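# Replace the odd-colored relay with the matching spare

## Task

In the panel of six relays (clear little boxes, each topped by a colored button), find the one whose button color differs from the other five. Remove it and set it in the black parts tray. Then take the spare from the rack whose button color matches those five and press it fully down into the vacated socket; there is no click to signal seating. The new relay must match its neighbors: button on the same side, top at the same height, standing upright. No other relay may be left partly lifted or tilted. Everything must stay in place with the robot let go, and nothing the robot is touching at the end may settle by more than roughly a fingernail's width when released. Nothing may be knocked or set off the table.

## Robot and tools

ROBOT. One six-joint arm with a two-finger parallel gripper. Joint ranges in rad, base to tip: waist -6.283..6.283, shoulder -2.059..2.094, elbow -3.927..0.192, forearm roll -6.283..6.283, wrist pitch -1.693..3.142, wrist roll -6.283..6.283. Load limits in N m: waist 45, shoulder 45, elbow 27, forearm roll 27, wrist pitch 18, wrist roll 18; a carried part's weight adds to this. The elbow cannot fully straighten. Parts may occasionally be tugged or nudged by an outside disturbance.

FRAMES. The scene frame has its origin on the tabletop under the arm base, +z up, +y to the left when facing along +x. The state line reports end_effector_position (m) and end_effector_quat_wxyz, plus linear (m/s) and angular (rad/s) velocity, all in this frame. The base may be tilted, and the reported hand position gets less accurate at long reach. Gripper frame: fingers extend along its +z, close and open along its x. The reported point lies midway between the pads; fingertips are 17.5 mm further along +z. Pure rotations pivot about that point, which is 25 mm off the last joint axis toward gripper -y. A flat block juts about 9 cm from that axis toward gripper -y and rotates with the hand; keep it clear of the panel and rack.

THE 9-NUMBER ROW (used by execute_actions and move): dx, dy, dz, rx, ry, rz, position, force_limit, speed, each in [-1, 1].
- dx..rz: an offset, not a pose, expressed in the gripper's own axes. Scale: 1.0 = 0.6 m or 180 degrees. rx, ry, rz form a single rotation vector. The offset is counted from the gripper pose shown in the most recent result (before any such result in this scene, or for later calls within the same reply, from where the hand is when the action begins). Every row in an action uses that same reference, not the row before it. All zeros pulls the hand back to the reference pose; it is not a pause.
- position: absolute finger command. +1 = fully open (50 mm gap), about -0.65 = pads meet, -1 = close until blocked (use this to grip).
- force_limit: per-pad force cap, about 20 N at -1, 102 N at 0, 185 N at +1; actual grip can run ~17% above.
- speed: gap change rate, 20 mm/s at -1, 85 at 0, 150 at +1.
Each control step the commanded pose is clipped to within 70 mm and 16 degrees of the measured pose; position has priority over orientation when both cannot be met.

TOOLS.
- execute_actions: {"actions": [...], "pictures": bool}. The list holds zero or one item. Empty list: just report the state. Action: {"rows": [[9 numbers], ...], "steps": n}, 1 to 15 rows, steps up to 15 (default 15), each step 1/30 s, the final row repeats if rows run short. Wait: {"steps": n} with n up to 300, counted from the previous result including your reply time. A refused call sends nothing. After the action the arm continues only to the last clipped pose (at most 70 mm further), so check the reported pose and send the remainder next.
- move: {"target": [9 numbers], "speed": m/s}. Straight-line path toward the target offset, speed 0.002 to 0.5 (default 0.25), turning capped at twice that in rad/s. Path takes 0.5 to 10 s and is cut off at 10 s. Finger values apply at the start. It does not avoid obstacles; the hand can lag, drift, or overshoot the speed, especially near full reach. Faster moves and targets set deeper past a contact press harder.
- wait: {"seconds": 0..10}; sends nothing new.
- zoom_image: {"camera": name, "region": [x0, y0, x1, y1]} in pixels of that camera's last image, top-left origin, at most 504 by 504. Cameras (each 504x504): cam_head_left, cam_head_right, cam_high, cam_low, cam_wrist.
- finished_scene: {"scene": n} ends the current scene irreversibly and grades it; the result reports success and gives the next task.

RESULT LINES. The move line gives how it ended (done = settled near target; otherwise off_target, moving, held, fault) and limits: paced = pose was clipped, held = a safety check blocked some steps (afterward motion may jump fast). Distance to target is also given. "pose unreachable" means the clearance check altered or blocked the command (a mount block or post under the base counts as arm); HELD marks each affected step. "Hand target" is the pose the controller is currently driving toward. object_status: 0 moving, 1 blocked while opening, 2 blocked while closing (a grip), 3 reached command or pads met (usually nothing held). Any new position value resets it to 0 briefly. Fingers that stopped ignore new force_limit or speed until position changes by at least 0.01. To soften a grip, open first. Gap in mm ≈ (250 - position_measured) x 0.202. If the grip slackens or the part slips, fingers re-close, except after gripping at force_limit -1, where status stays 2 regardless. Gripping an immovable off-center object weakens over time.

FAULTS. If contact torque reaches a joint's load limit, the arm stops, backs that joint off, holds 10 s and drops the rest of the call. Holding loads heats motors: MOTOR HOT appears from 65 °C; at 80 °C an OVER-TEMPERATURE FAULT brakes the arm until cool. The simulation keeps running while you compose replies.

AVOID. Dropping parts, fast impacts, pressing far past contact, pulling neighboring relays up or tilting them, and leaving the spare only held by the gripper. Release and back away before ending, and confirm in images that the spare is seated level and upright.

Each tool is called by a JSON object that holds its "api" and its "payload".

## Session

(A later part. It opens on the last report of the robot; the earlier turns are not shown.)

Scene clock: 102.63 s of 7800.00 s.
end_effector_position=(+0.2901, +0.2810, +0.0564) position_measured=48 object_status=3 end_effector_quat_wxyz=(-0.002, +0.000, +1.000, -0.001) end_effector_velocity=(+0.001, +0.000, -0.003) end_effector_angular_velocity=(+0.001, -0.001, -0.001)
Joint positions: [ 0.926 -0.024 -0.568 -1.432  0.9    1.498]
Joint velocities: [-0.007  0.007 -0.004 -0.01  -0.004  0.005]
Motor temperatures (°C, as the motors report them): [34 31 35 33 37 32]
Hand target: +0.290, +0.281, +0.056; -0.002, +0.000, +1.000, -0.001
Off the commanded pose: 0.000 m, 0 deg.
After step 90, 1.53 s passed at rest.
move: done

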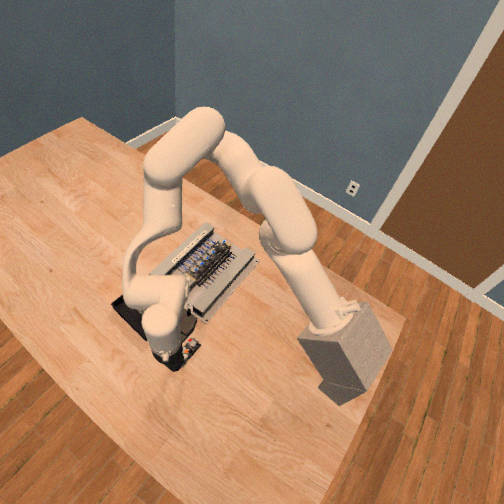

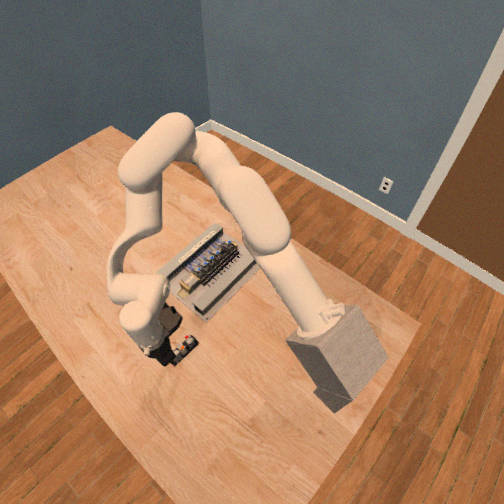

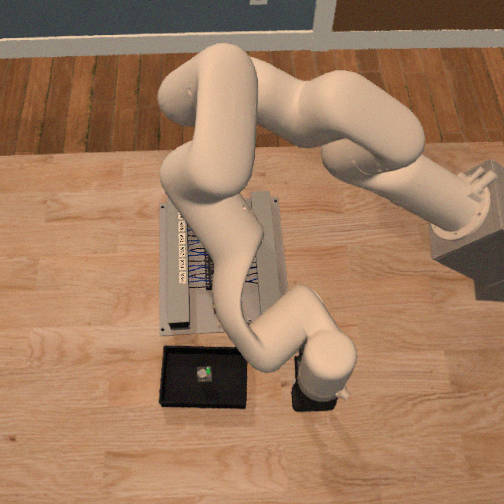

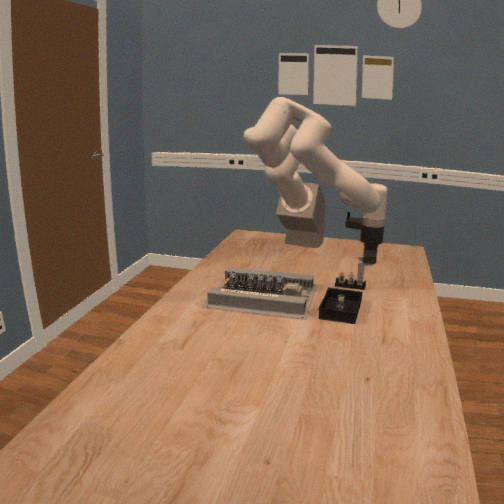

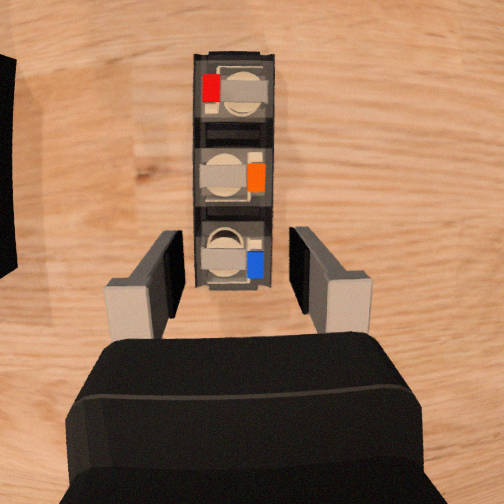

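{"api": "move", "payload": {"target": [0,0,0,0,0,0,-1,0.3,-0.5]}}

{"api": "move", "payload": {"target": [0,0,-0.13,0,0,0,-1,0.3,-0.5], "speed": 0.06}}

Scene clock: 112.97 s of 7800.00 s.
end_effector_position=(+0.2901, +0.2810, +0.0564) position_measured=127 object_status=2 end_effector_quat_wxyz=(-0.002, +0.000, +1.000, -0.001) end_effector_velocity=(-0.000, -0.000, +0.000) end_effector_angular_velocity=(-0.000, -0.000, +0.001)
Joint positions: [ 0.926 -0.024 -0.568 -1.432  0.9    1.498]
Joint velocities: [ 0.001 -0.     0.001  0.001  0.001 -0.001]
Motor temperatures (°C, as the motors report them): [34 31 34 33 37 32]
Hand target: +0.290, +0.281, +0.056; -0.002, +0.000, +1.000, -0.001
Off the commanded pose: 0.000 m, 0 deg.
After step 90, 6.63 s passed at rest.
move: done

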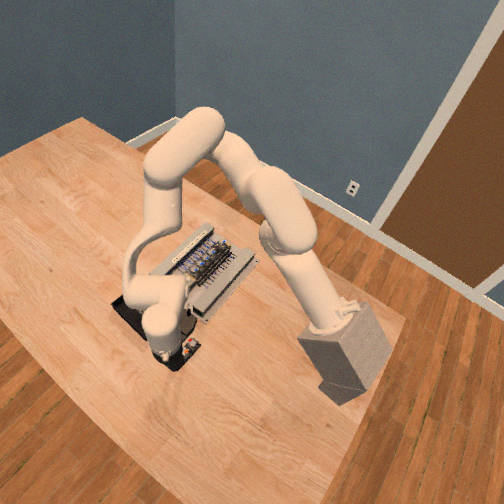

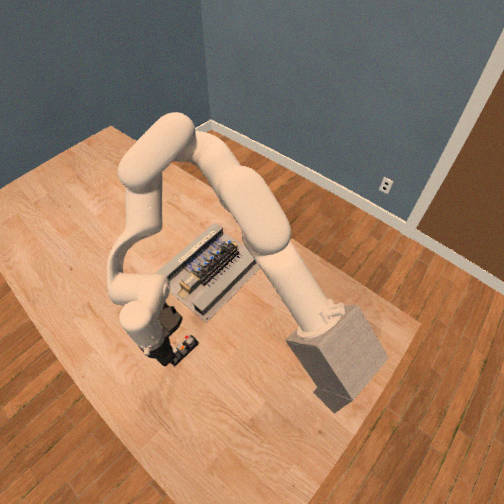

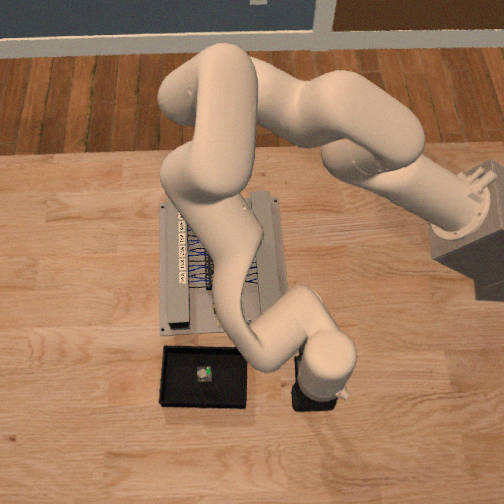

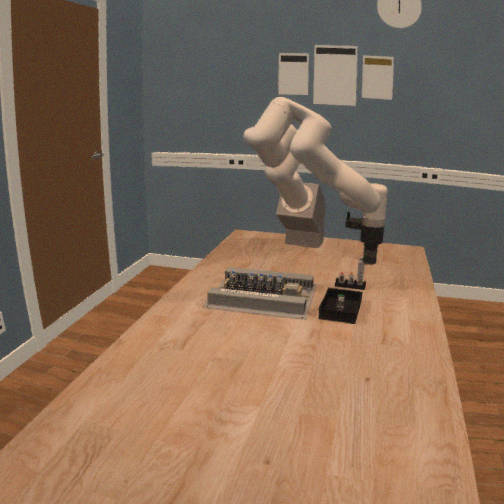

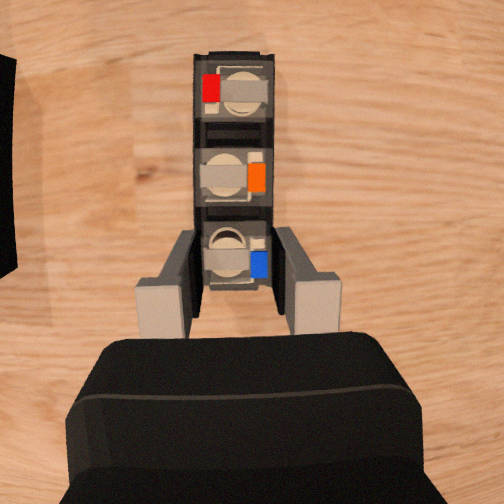

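Scene clock: 114.73 s of 7800.00 s.
end_effector_position=(+0.2901, +0.2814, +0.1343) position_measured=127 object_status=2 end_effector_quat_wxyz=(-0.002, +0.000, +1.000, -0.001) end_effector_velocity=(+0.001, +0.000, +0.003) end_effector_angular_velocity=(+0.000, -0.001, -0.001)
Joint positions: [ 1.148 -0.195 -0.529 -1.193  1.065  1.386]
Joint velocities: [ 0.007 -0.005 -0.001  0.007  0.007 -0.002]
Motor temperatures (°C, as the motors report them): [34 31 34 33 37 32]
Hand target: +0.290, +0.281, +0.135; -0.002, +0.000, +1.000, -0.001
Off the commanded pose: 0.000 m, 0 deg.
move: done

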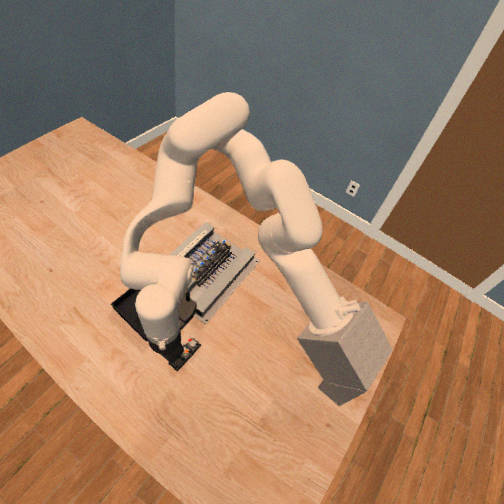

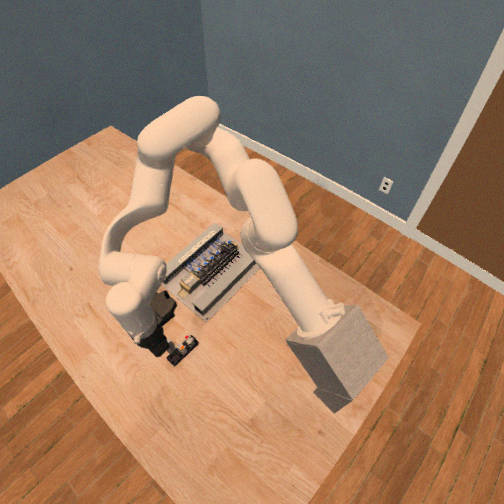

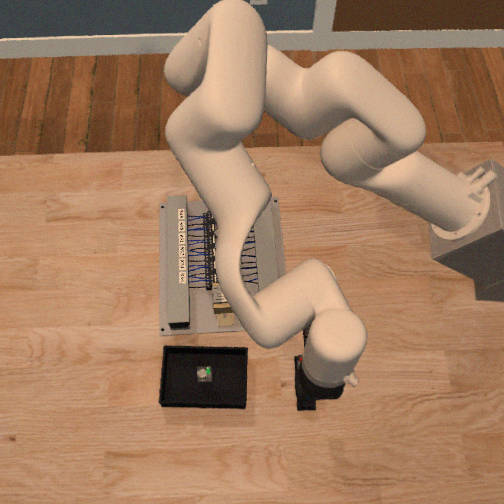

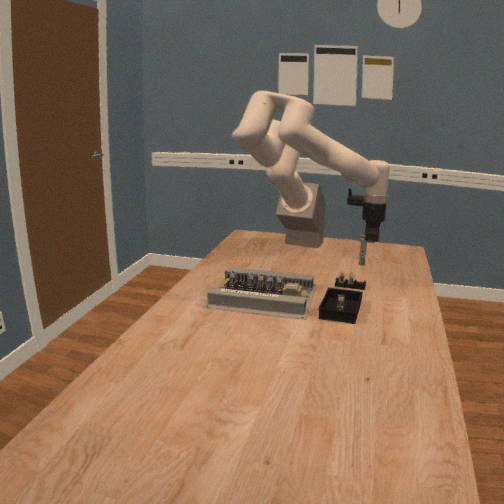

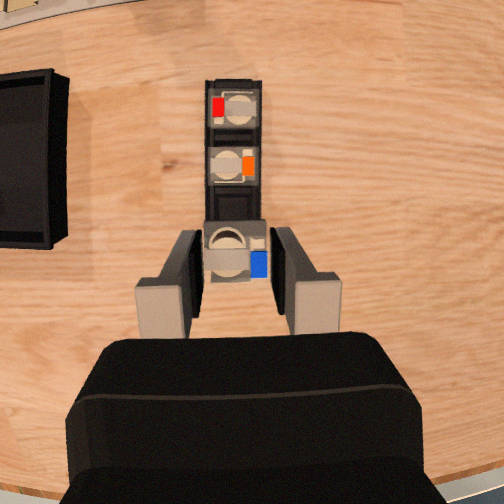

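{"api": "move", "payload": {"target": [-0.268,-0.625,0,0,0,-0.017,-1,0.3,-0.5], "speed": 0.15}}

{"api": "move", "payload": {"target": [0,0,0.04,0,0,0,-1,0.3,-0.5], "speed": 0.04}}

Scene clock: 125.80 s of 7800.00 s.
end_effector_position=(+0.4529, -0.0953, +0.1363) position_measured=127 object_status=2 end_effector_quat_wxyz=(+0.002, -0.027, +1.000, -0.004) end_effector_velocity=(-0.001, -0.000, -0.000) end_effector_angular_velocity=(+0.018, +0.003, +0.001)
Joint positions: [-0.402 -1.442 -0.072  0.111  0.554 -1.094]
Joint velocities: [-0.015  0.003 -0.004  0.054  0.01  -0.055]
Motor temperatures (°C, as the motors report them): [34 31 35 33 37 32]
Hand target: +0.453, -0.095, +0.136; +0.001, -0.027, +1.000, -0.003
Off the commanded pose: 0.003 m, 1 deg.
After step 90, 4.23 s passed at rest.
move: done

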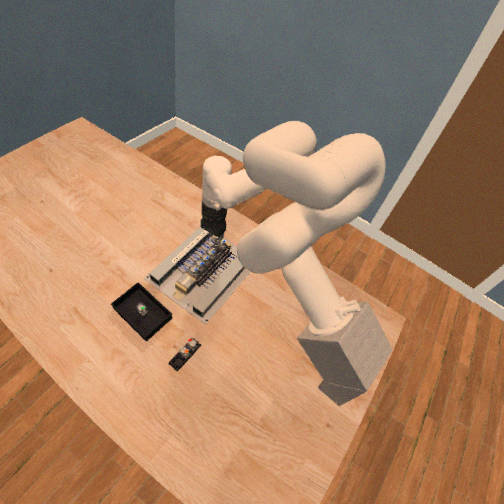

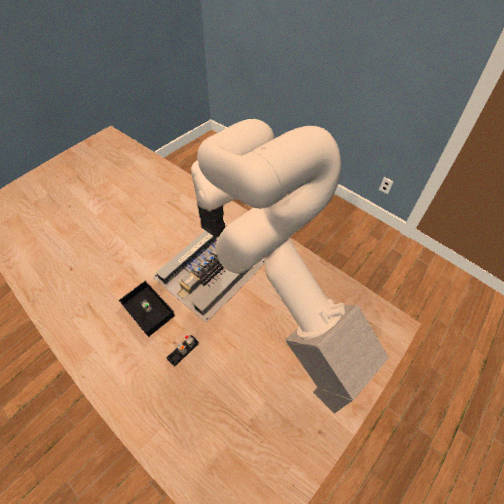

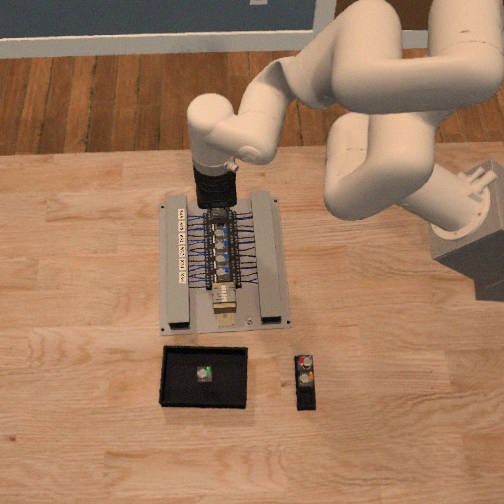

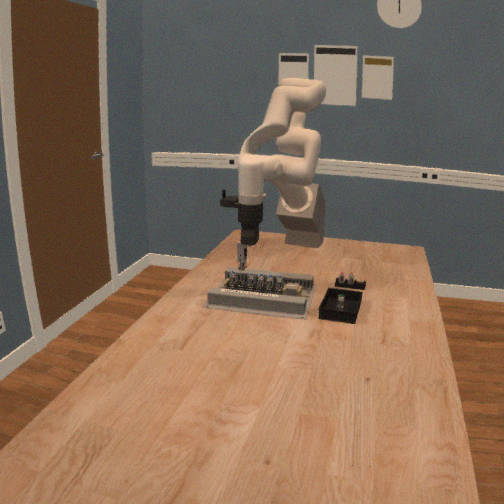

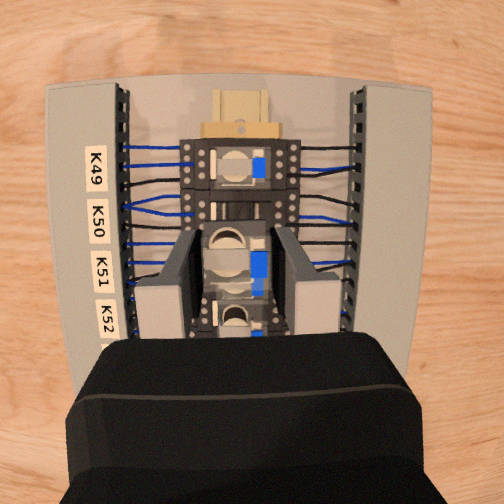

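Scene clock: 126.83 s of 7800.00 s.
end_effector_position=(+0.4529, -0.0956, +0.1126) position_measured=127 object_status=2 end_effector_quat_wxyz=(+0.002, -0.027, +1.000, -0.004) end_effector_velocity=(+0.001, -0.000, -0.003) end_effector_angular_velocity=(-0.000, -0.000, -0.001)
Joint positions: [-0.386 -1.307 -0.065  0.113  0.41  -1.094]
Joint velocities: [ 0.001  0.022 -0.002  0.002 -0.02  -0.001]
Motor temperatures (°C, as the motors report them): [34 31 35 33 37 32]
Hand target: +0.453, -0.096, +0.112; +0.002, -0.027, +1.000, -0.004
Off the commanded pose: 0.000 m, 0 deg.
move: done

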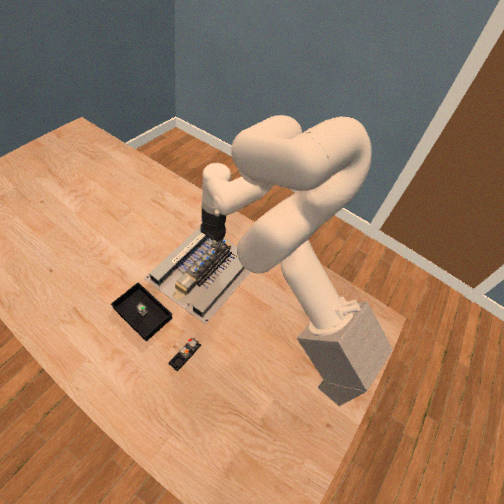

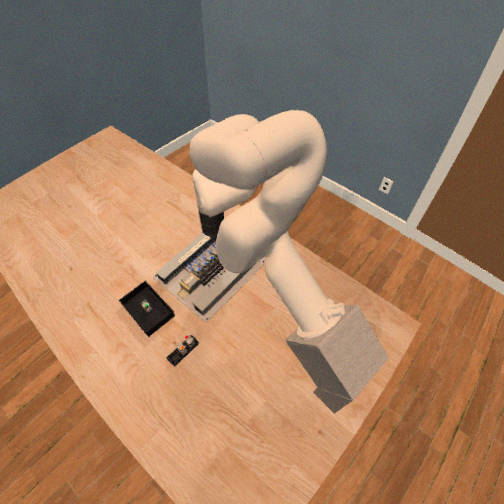

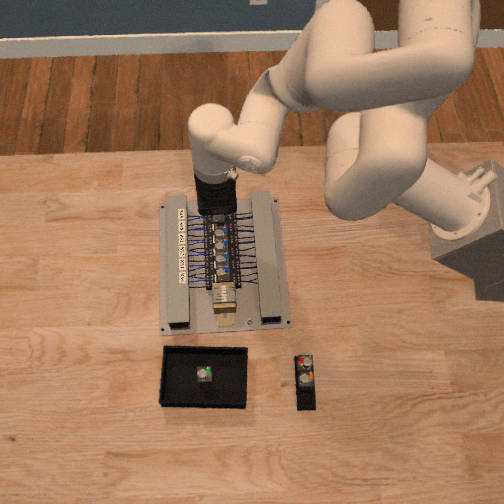

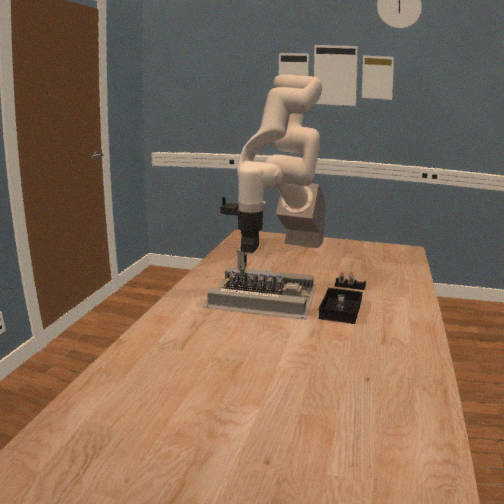

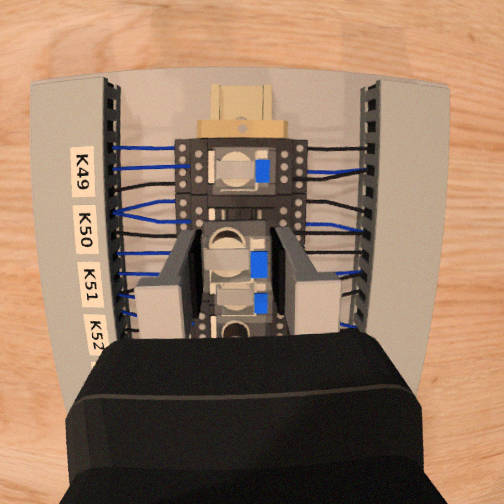

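{"api": "move", "payload": {"target": [0,0.003,0.022,0,0,0,-1,0.3,-0.5], "speed": 0.02}}

{"api": "zoom_image", "payload": {"camera": "cam_wrist", "region": [150,120,330,330]}}

{"api": "zoom_image", "payload": {"camera": "cam_low", "region": [215,245,305,305]}}

Scene clock: 136.37 s of 7800.00 s.
end_effector_position=(+0.4528, -0.0939, +0.0997) position_measured=127 object_status=2 end_effector_quat_wxyz=(+0.002, -0.027, +1.000, -0.004) end_effector_velocity=(+0.002, -0.000, -0.002) end_effector_angular_velocity=(-0.001, -0.003, +0.002)
Joint positions: [-0.373 -1.228 -0.064  0.105  0.329 -1.082]
Joint velocities: [ 0.003  0.019 -0.003 -0.003 -0.019  0.003]
Motor temperatures (°C, as the motors report them): [34 31 35 33 37 32]
Hand target: +0.453, -0.094, +0.099; +0.002, -0.027, +1.000, -0.004
Off the commanded pose: 0.000 m, 0 deg.
After step 90, 5.57 s passed at rest.
move: done

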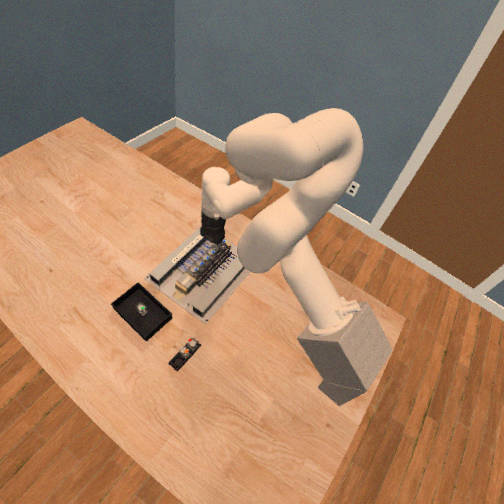

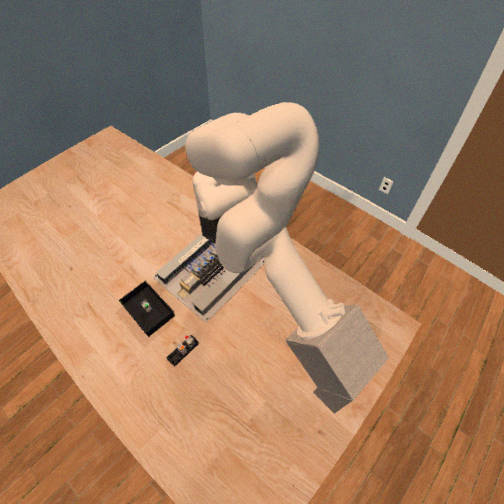

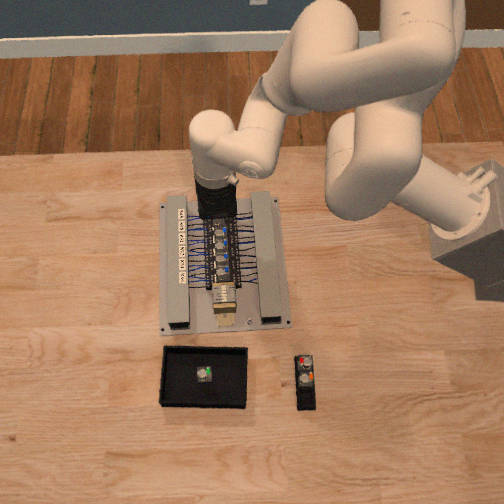

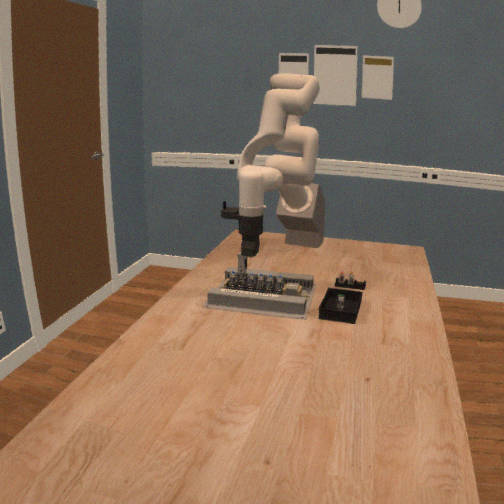

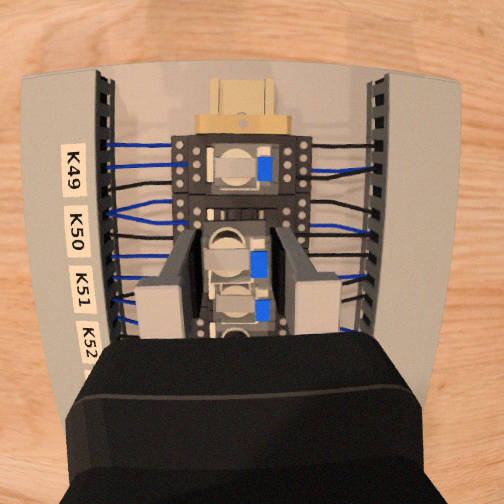

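Region (150, 120, 330, 330) of cam_wrist's 504x504 image, scaled by 2.400, with more detail than that image has; it fills the left 432 columns of this view, and the rest is white.

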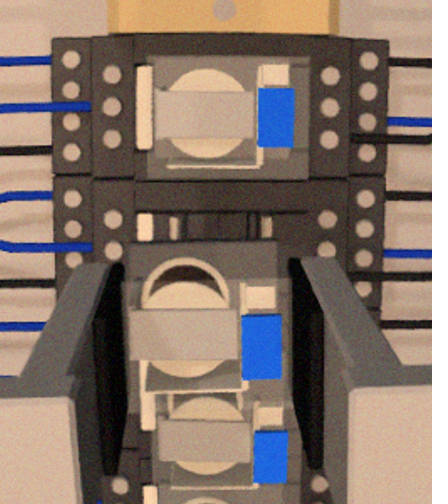

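Region (215, 245, 305, 305) of cam_low's 504x504 image, scaled by 5.600, with more detail than that image has.

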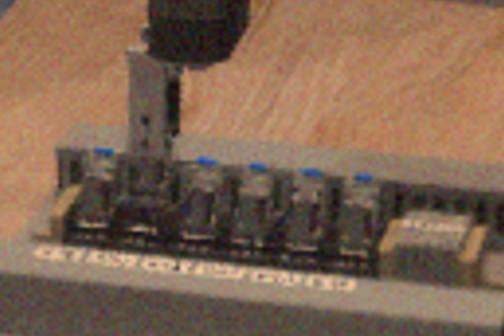

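{"api": "move", "payload": {"target": [0.005,-0.003,0,0,0,0,-1,0.3,-0.5], "speed": 0.01}}

{"api": "move", "payload": {"target": [0,0,0.02,0,0,0,-1,0.3,-0.5], "speed": 0.006}}

{"api": "zoom_image", "payload": {"camera": "cam_low", "region": [215,245,305,305]}}

Scene clock: 148.63 s of 7800.00 s.
end_effector_position=(+0.4500, -0.0957, +0.0997) position_measured=127 object_status=2 end_effector_quat_wxyz=(+0.002, -0.027, +1.000, -0.004) end_effector_velocity=(-0.001, -0.001, +0.001) end_effector_angular_velocity=(+0.001, -0.001, +0.001)
Joint positions: [-0.38  -1.236 -0.056  0.122  0.331 -1.102]
Joint velocities: [-0.004 -0.008  0.004  0.013  0.003 -0.016]
Motor temperatures (°C, as the motors report them): [33 31 36 33 37 32]
Hand target: +0.450, -0.096, +0.100; +0.002, -0.027, +1.000, -0.004
Off the commanded pose: 0.000 m, 0 deg.
After step 90, 8.57 s passed at rest.
move: done

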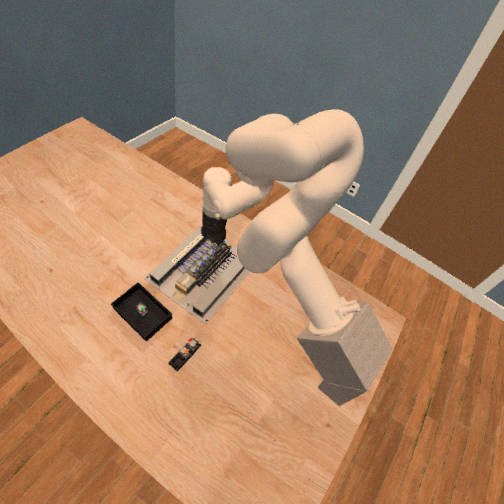

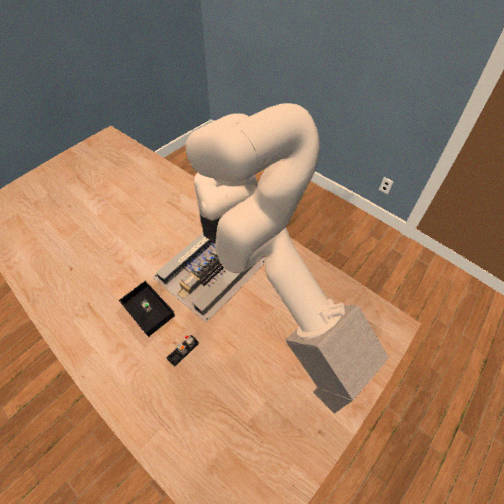

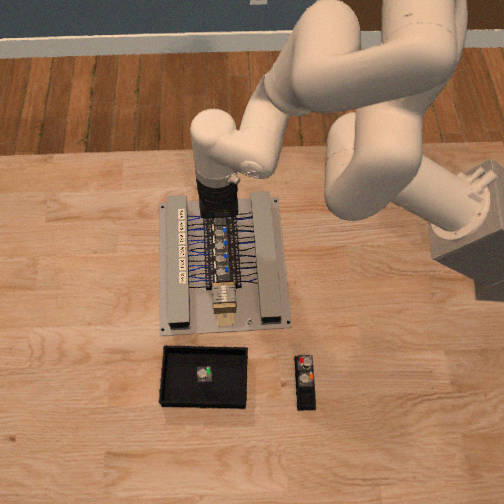

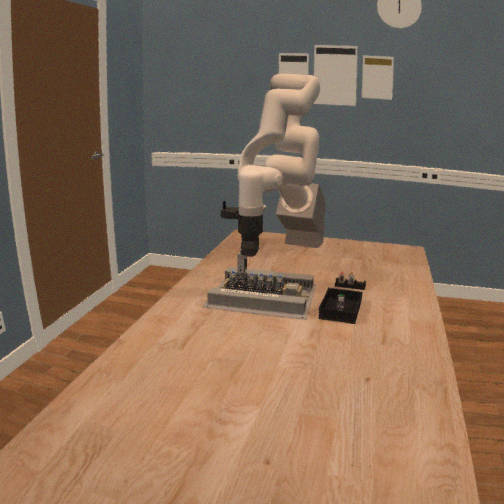

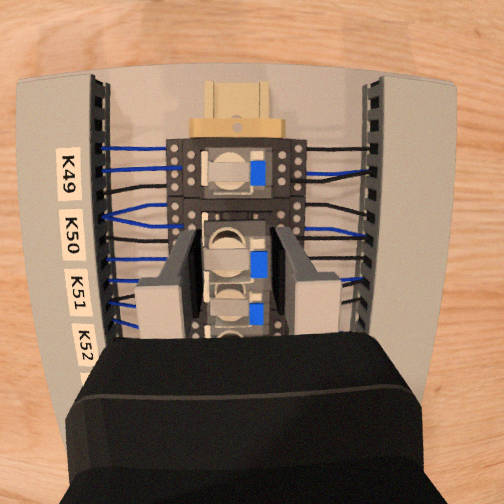

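Scene clock: 150.87 s of 7800.00 s.
end_effector_position=(+0.4500, -0.0959, +0.0878) position_measured=127 object_status=2 end_effector_quat_wxyz=(+0.001, -0.027, +1.000, -0.004) end_effector_velocity=(-0.000, -0.000, -0.002) end_effector_angular_velocity=(-0.000, +0.000, -0.000)
Joint positions: [-0.372 -1.157 -0.06   0.129  0.256 -1.107]
Joint velocities: [ 0.001  0.013 -0.001  0.002 -0.012 -0.002]
Motor temperatures (°C, as the motors report them): [33 31 36 33 37 32]
Hand target: +0.450, -0.096, +0.088; +0.002, -0.027, +1.000, -0.004
Off the commanded pose: 0.000 m, 0 deg.
move: done

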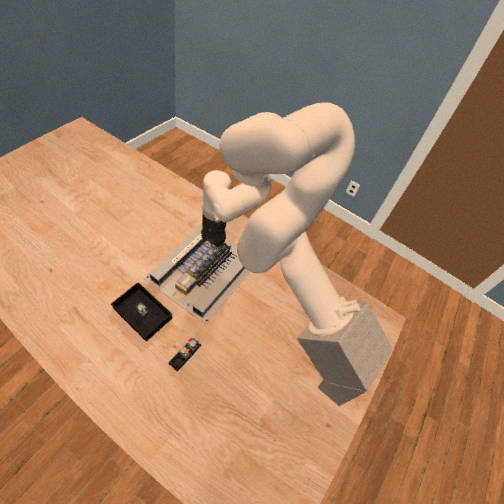

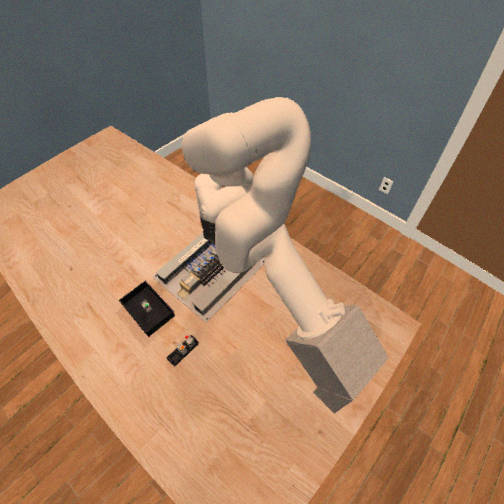

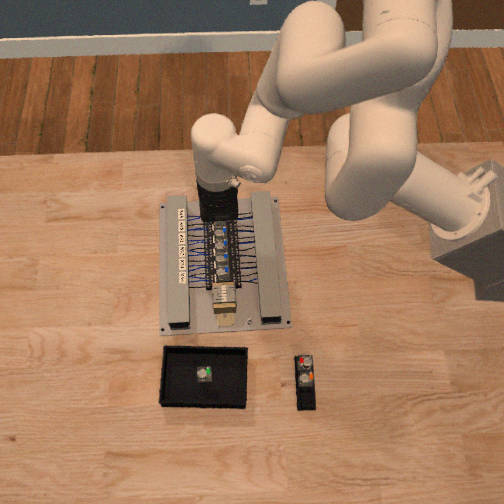

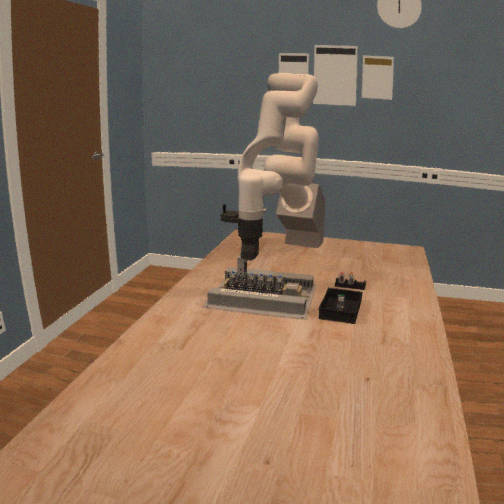

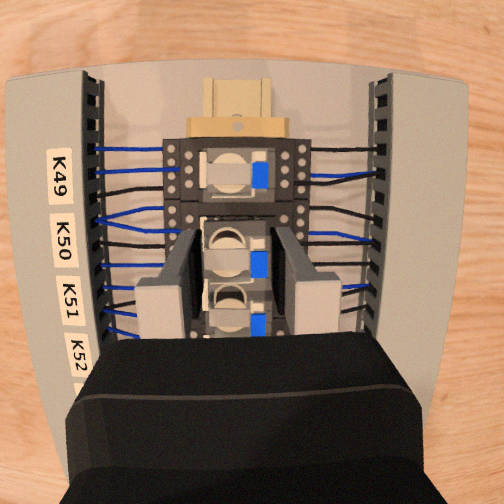

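Region (215, 245, 305, 305) of cam_low's 504x504 image, scaled by 5.600, with more detail than that image has.

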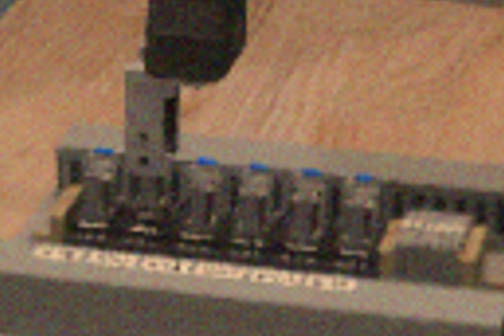

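{"api": "move", "payload": {"target": [0.001,0,0.02,0,0,0,-1,0.3,-0.5], "speed": 0.004}}

{"api": "zoom_image", "payload": {"camera": "cam_low", "region": [215,245,305,305]}}

Scene clock: 159.77 s of 7800.00 s.
end_effector_position=(+0.4528, -0.0966, +0.0787) position_measured=127 object_status=2 end_effector_quat_wxyz=(+0.007, -0.026, +1.000, -0.005) end_effector_velocity=(+0.000, +0.000, -0.000) end_effector_angular_velocity=(+0.000, -0.003, -0.001)
Joint positions: [-0.363 -1.088 -0.067  0.142  0.181 -1.116]
Joint velocities: [ 0.001  0.002  0.001  0.002 -0.006 -0.001]
Motor temperatures (°C, as the motors report them): [33 31 36 33 37 32]
Hand target: +0.449, -0.096, +0.076; +0.001, -0.027, +1.000, -0.004
Off the commanded pose: 0.004 m, 1 deg.
After step 90, 2.73 s passed at rest.
move: off_target

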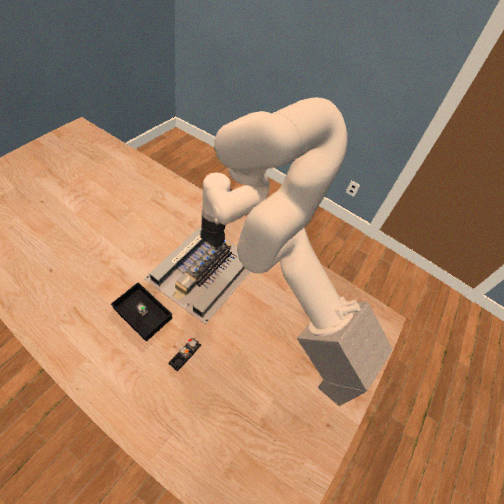

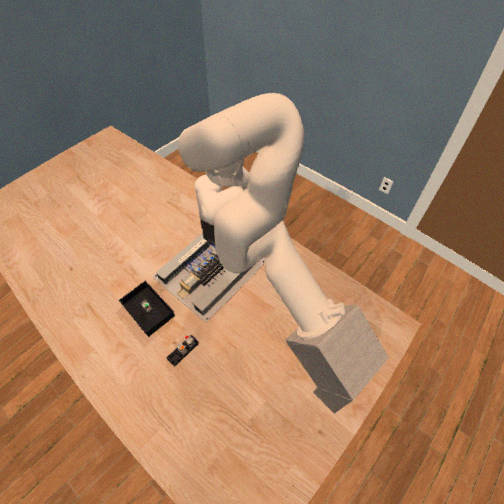

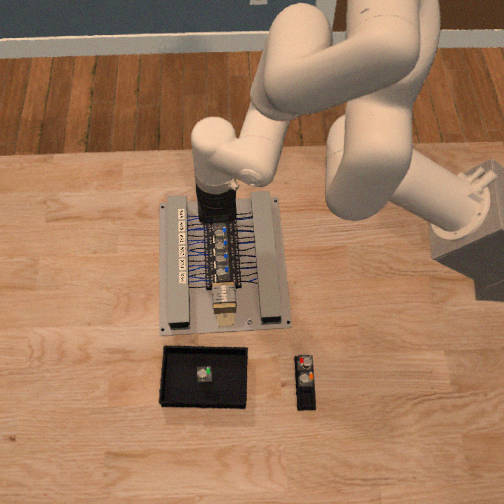

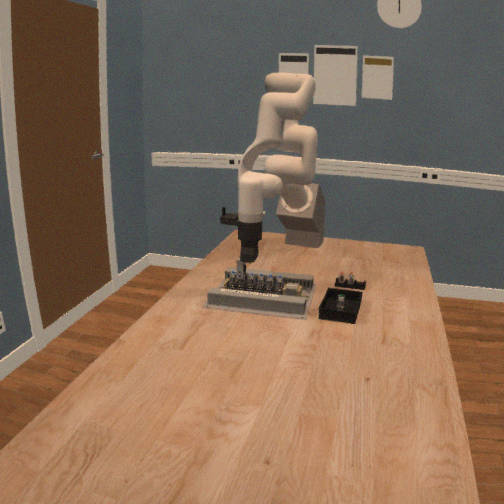

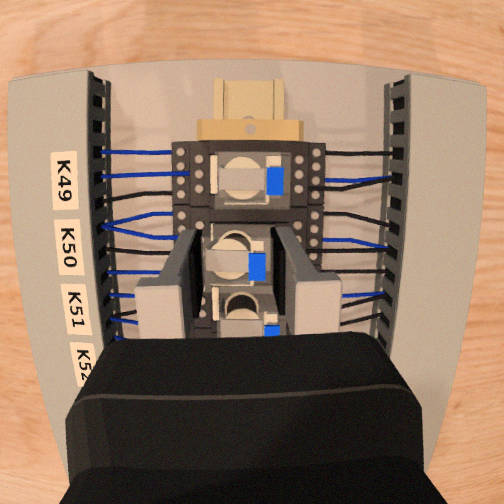

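Region (215, 245, 305, 305) of cam_low's 504x504 image, scaled by 5.600, with more detail than that image has.

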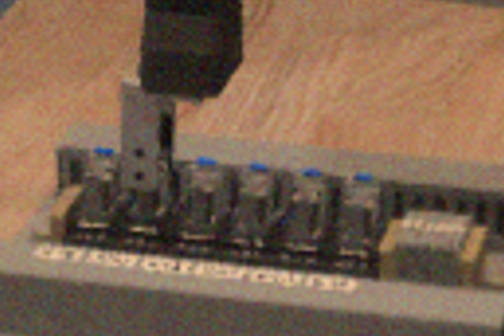

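{"api": "execute_actions", "payload": {"actions": []}}

Scene clock: 175.37 s of 7800.00 s.
end_effector_position=(+0.4529, -0.0964, +0.0786) position_measured=127 object_status=2 end_effector_quat_wxyz=(+0.007, -0.027, +1.000, -0.005) end_effector_velocity=(-0.000, -0.000, +0.000) end_effector_angular_velocity=(-0.000, +0.000, +0.001)
Joint positions: [-0.363 -1.088 -0.066  0.142  0.18  -1.116]
Joint velocities: [-0.    -0.     0.    -0.002  0.     0.   ]
Motor temperatures (°C, as the motors report them): [33 31 34 33 37 32]
Hand target: +0.449, -0.096, +0.076; +0.001, -0.027, +1.000, -0.004
Off the commanded pose: 0.004 m, 1 deg.
Steps of this call (steps 1 to 90: nothing new was sent; then 12.60 s passed at rest). Readings (end_effector_position | what the end effector reports):
1: (+0.4528, -0.0965, +0.0786) | position_measured=127 object_status=2
2: (+0.4529, -0.0965, +0.0786) | position_measured=127 object_status=2
4: (+0.4529, -0.0965, +0.0786) | position_measured=127 object_status=2
8: (+0.4529, -0.0965, +0.0786) | position_measured=127 object_status=2
90: the state above

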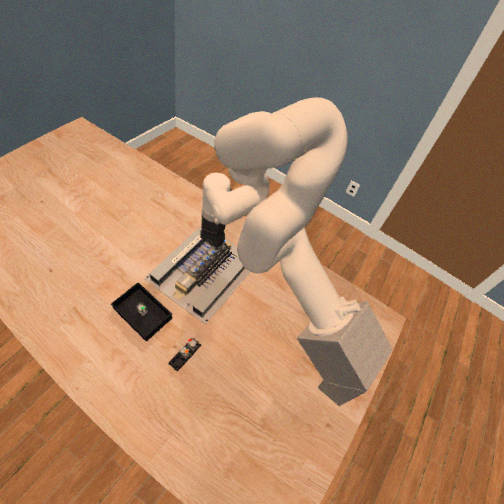

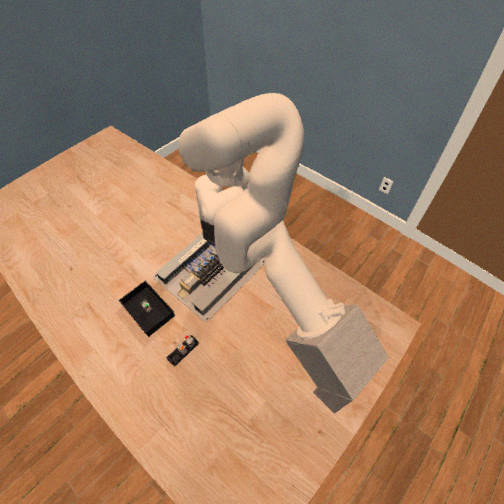

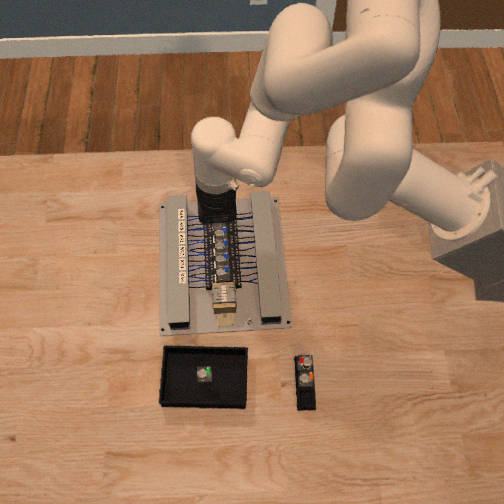

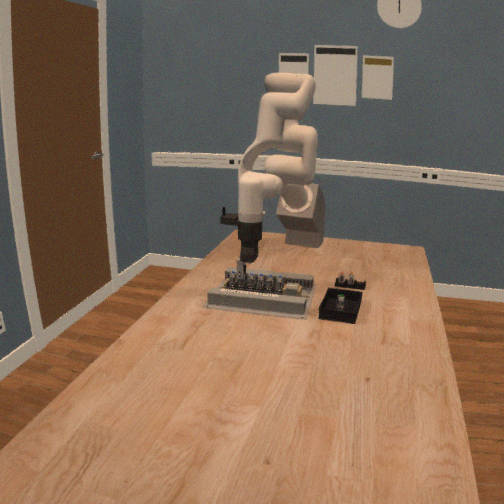

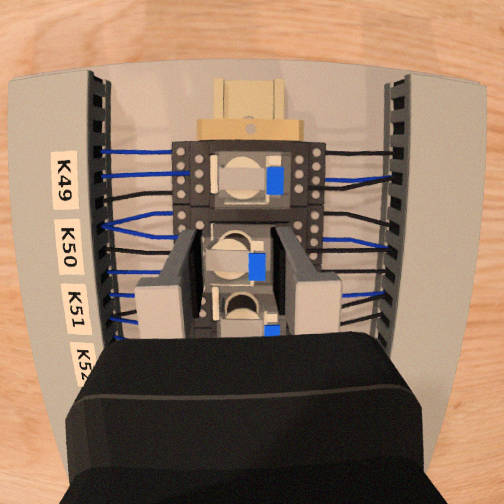

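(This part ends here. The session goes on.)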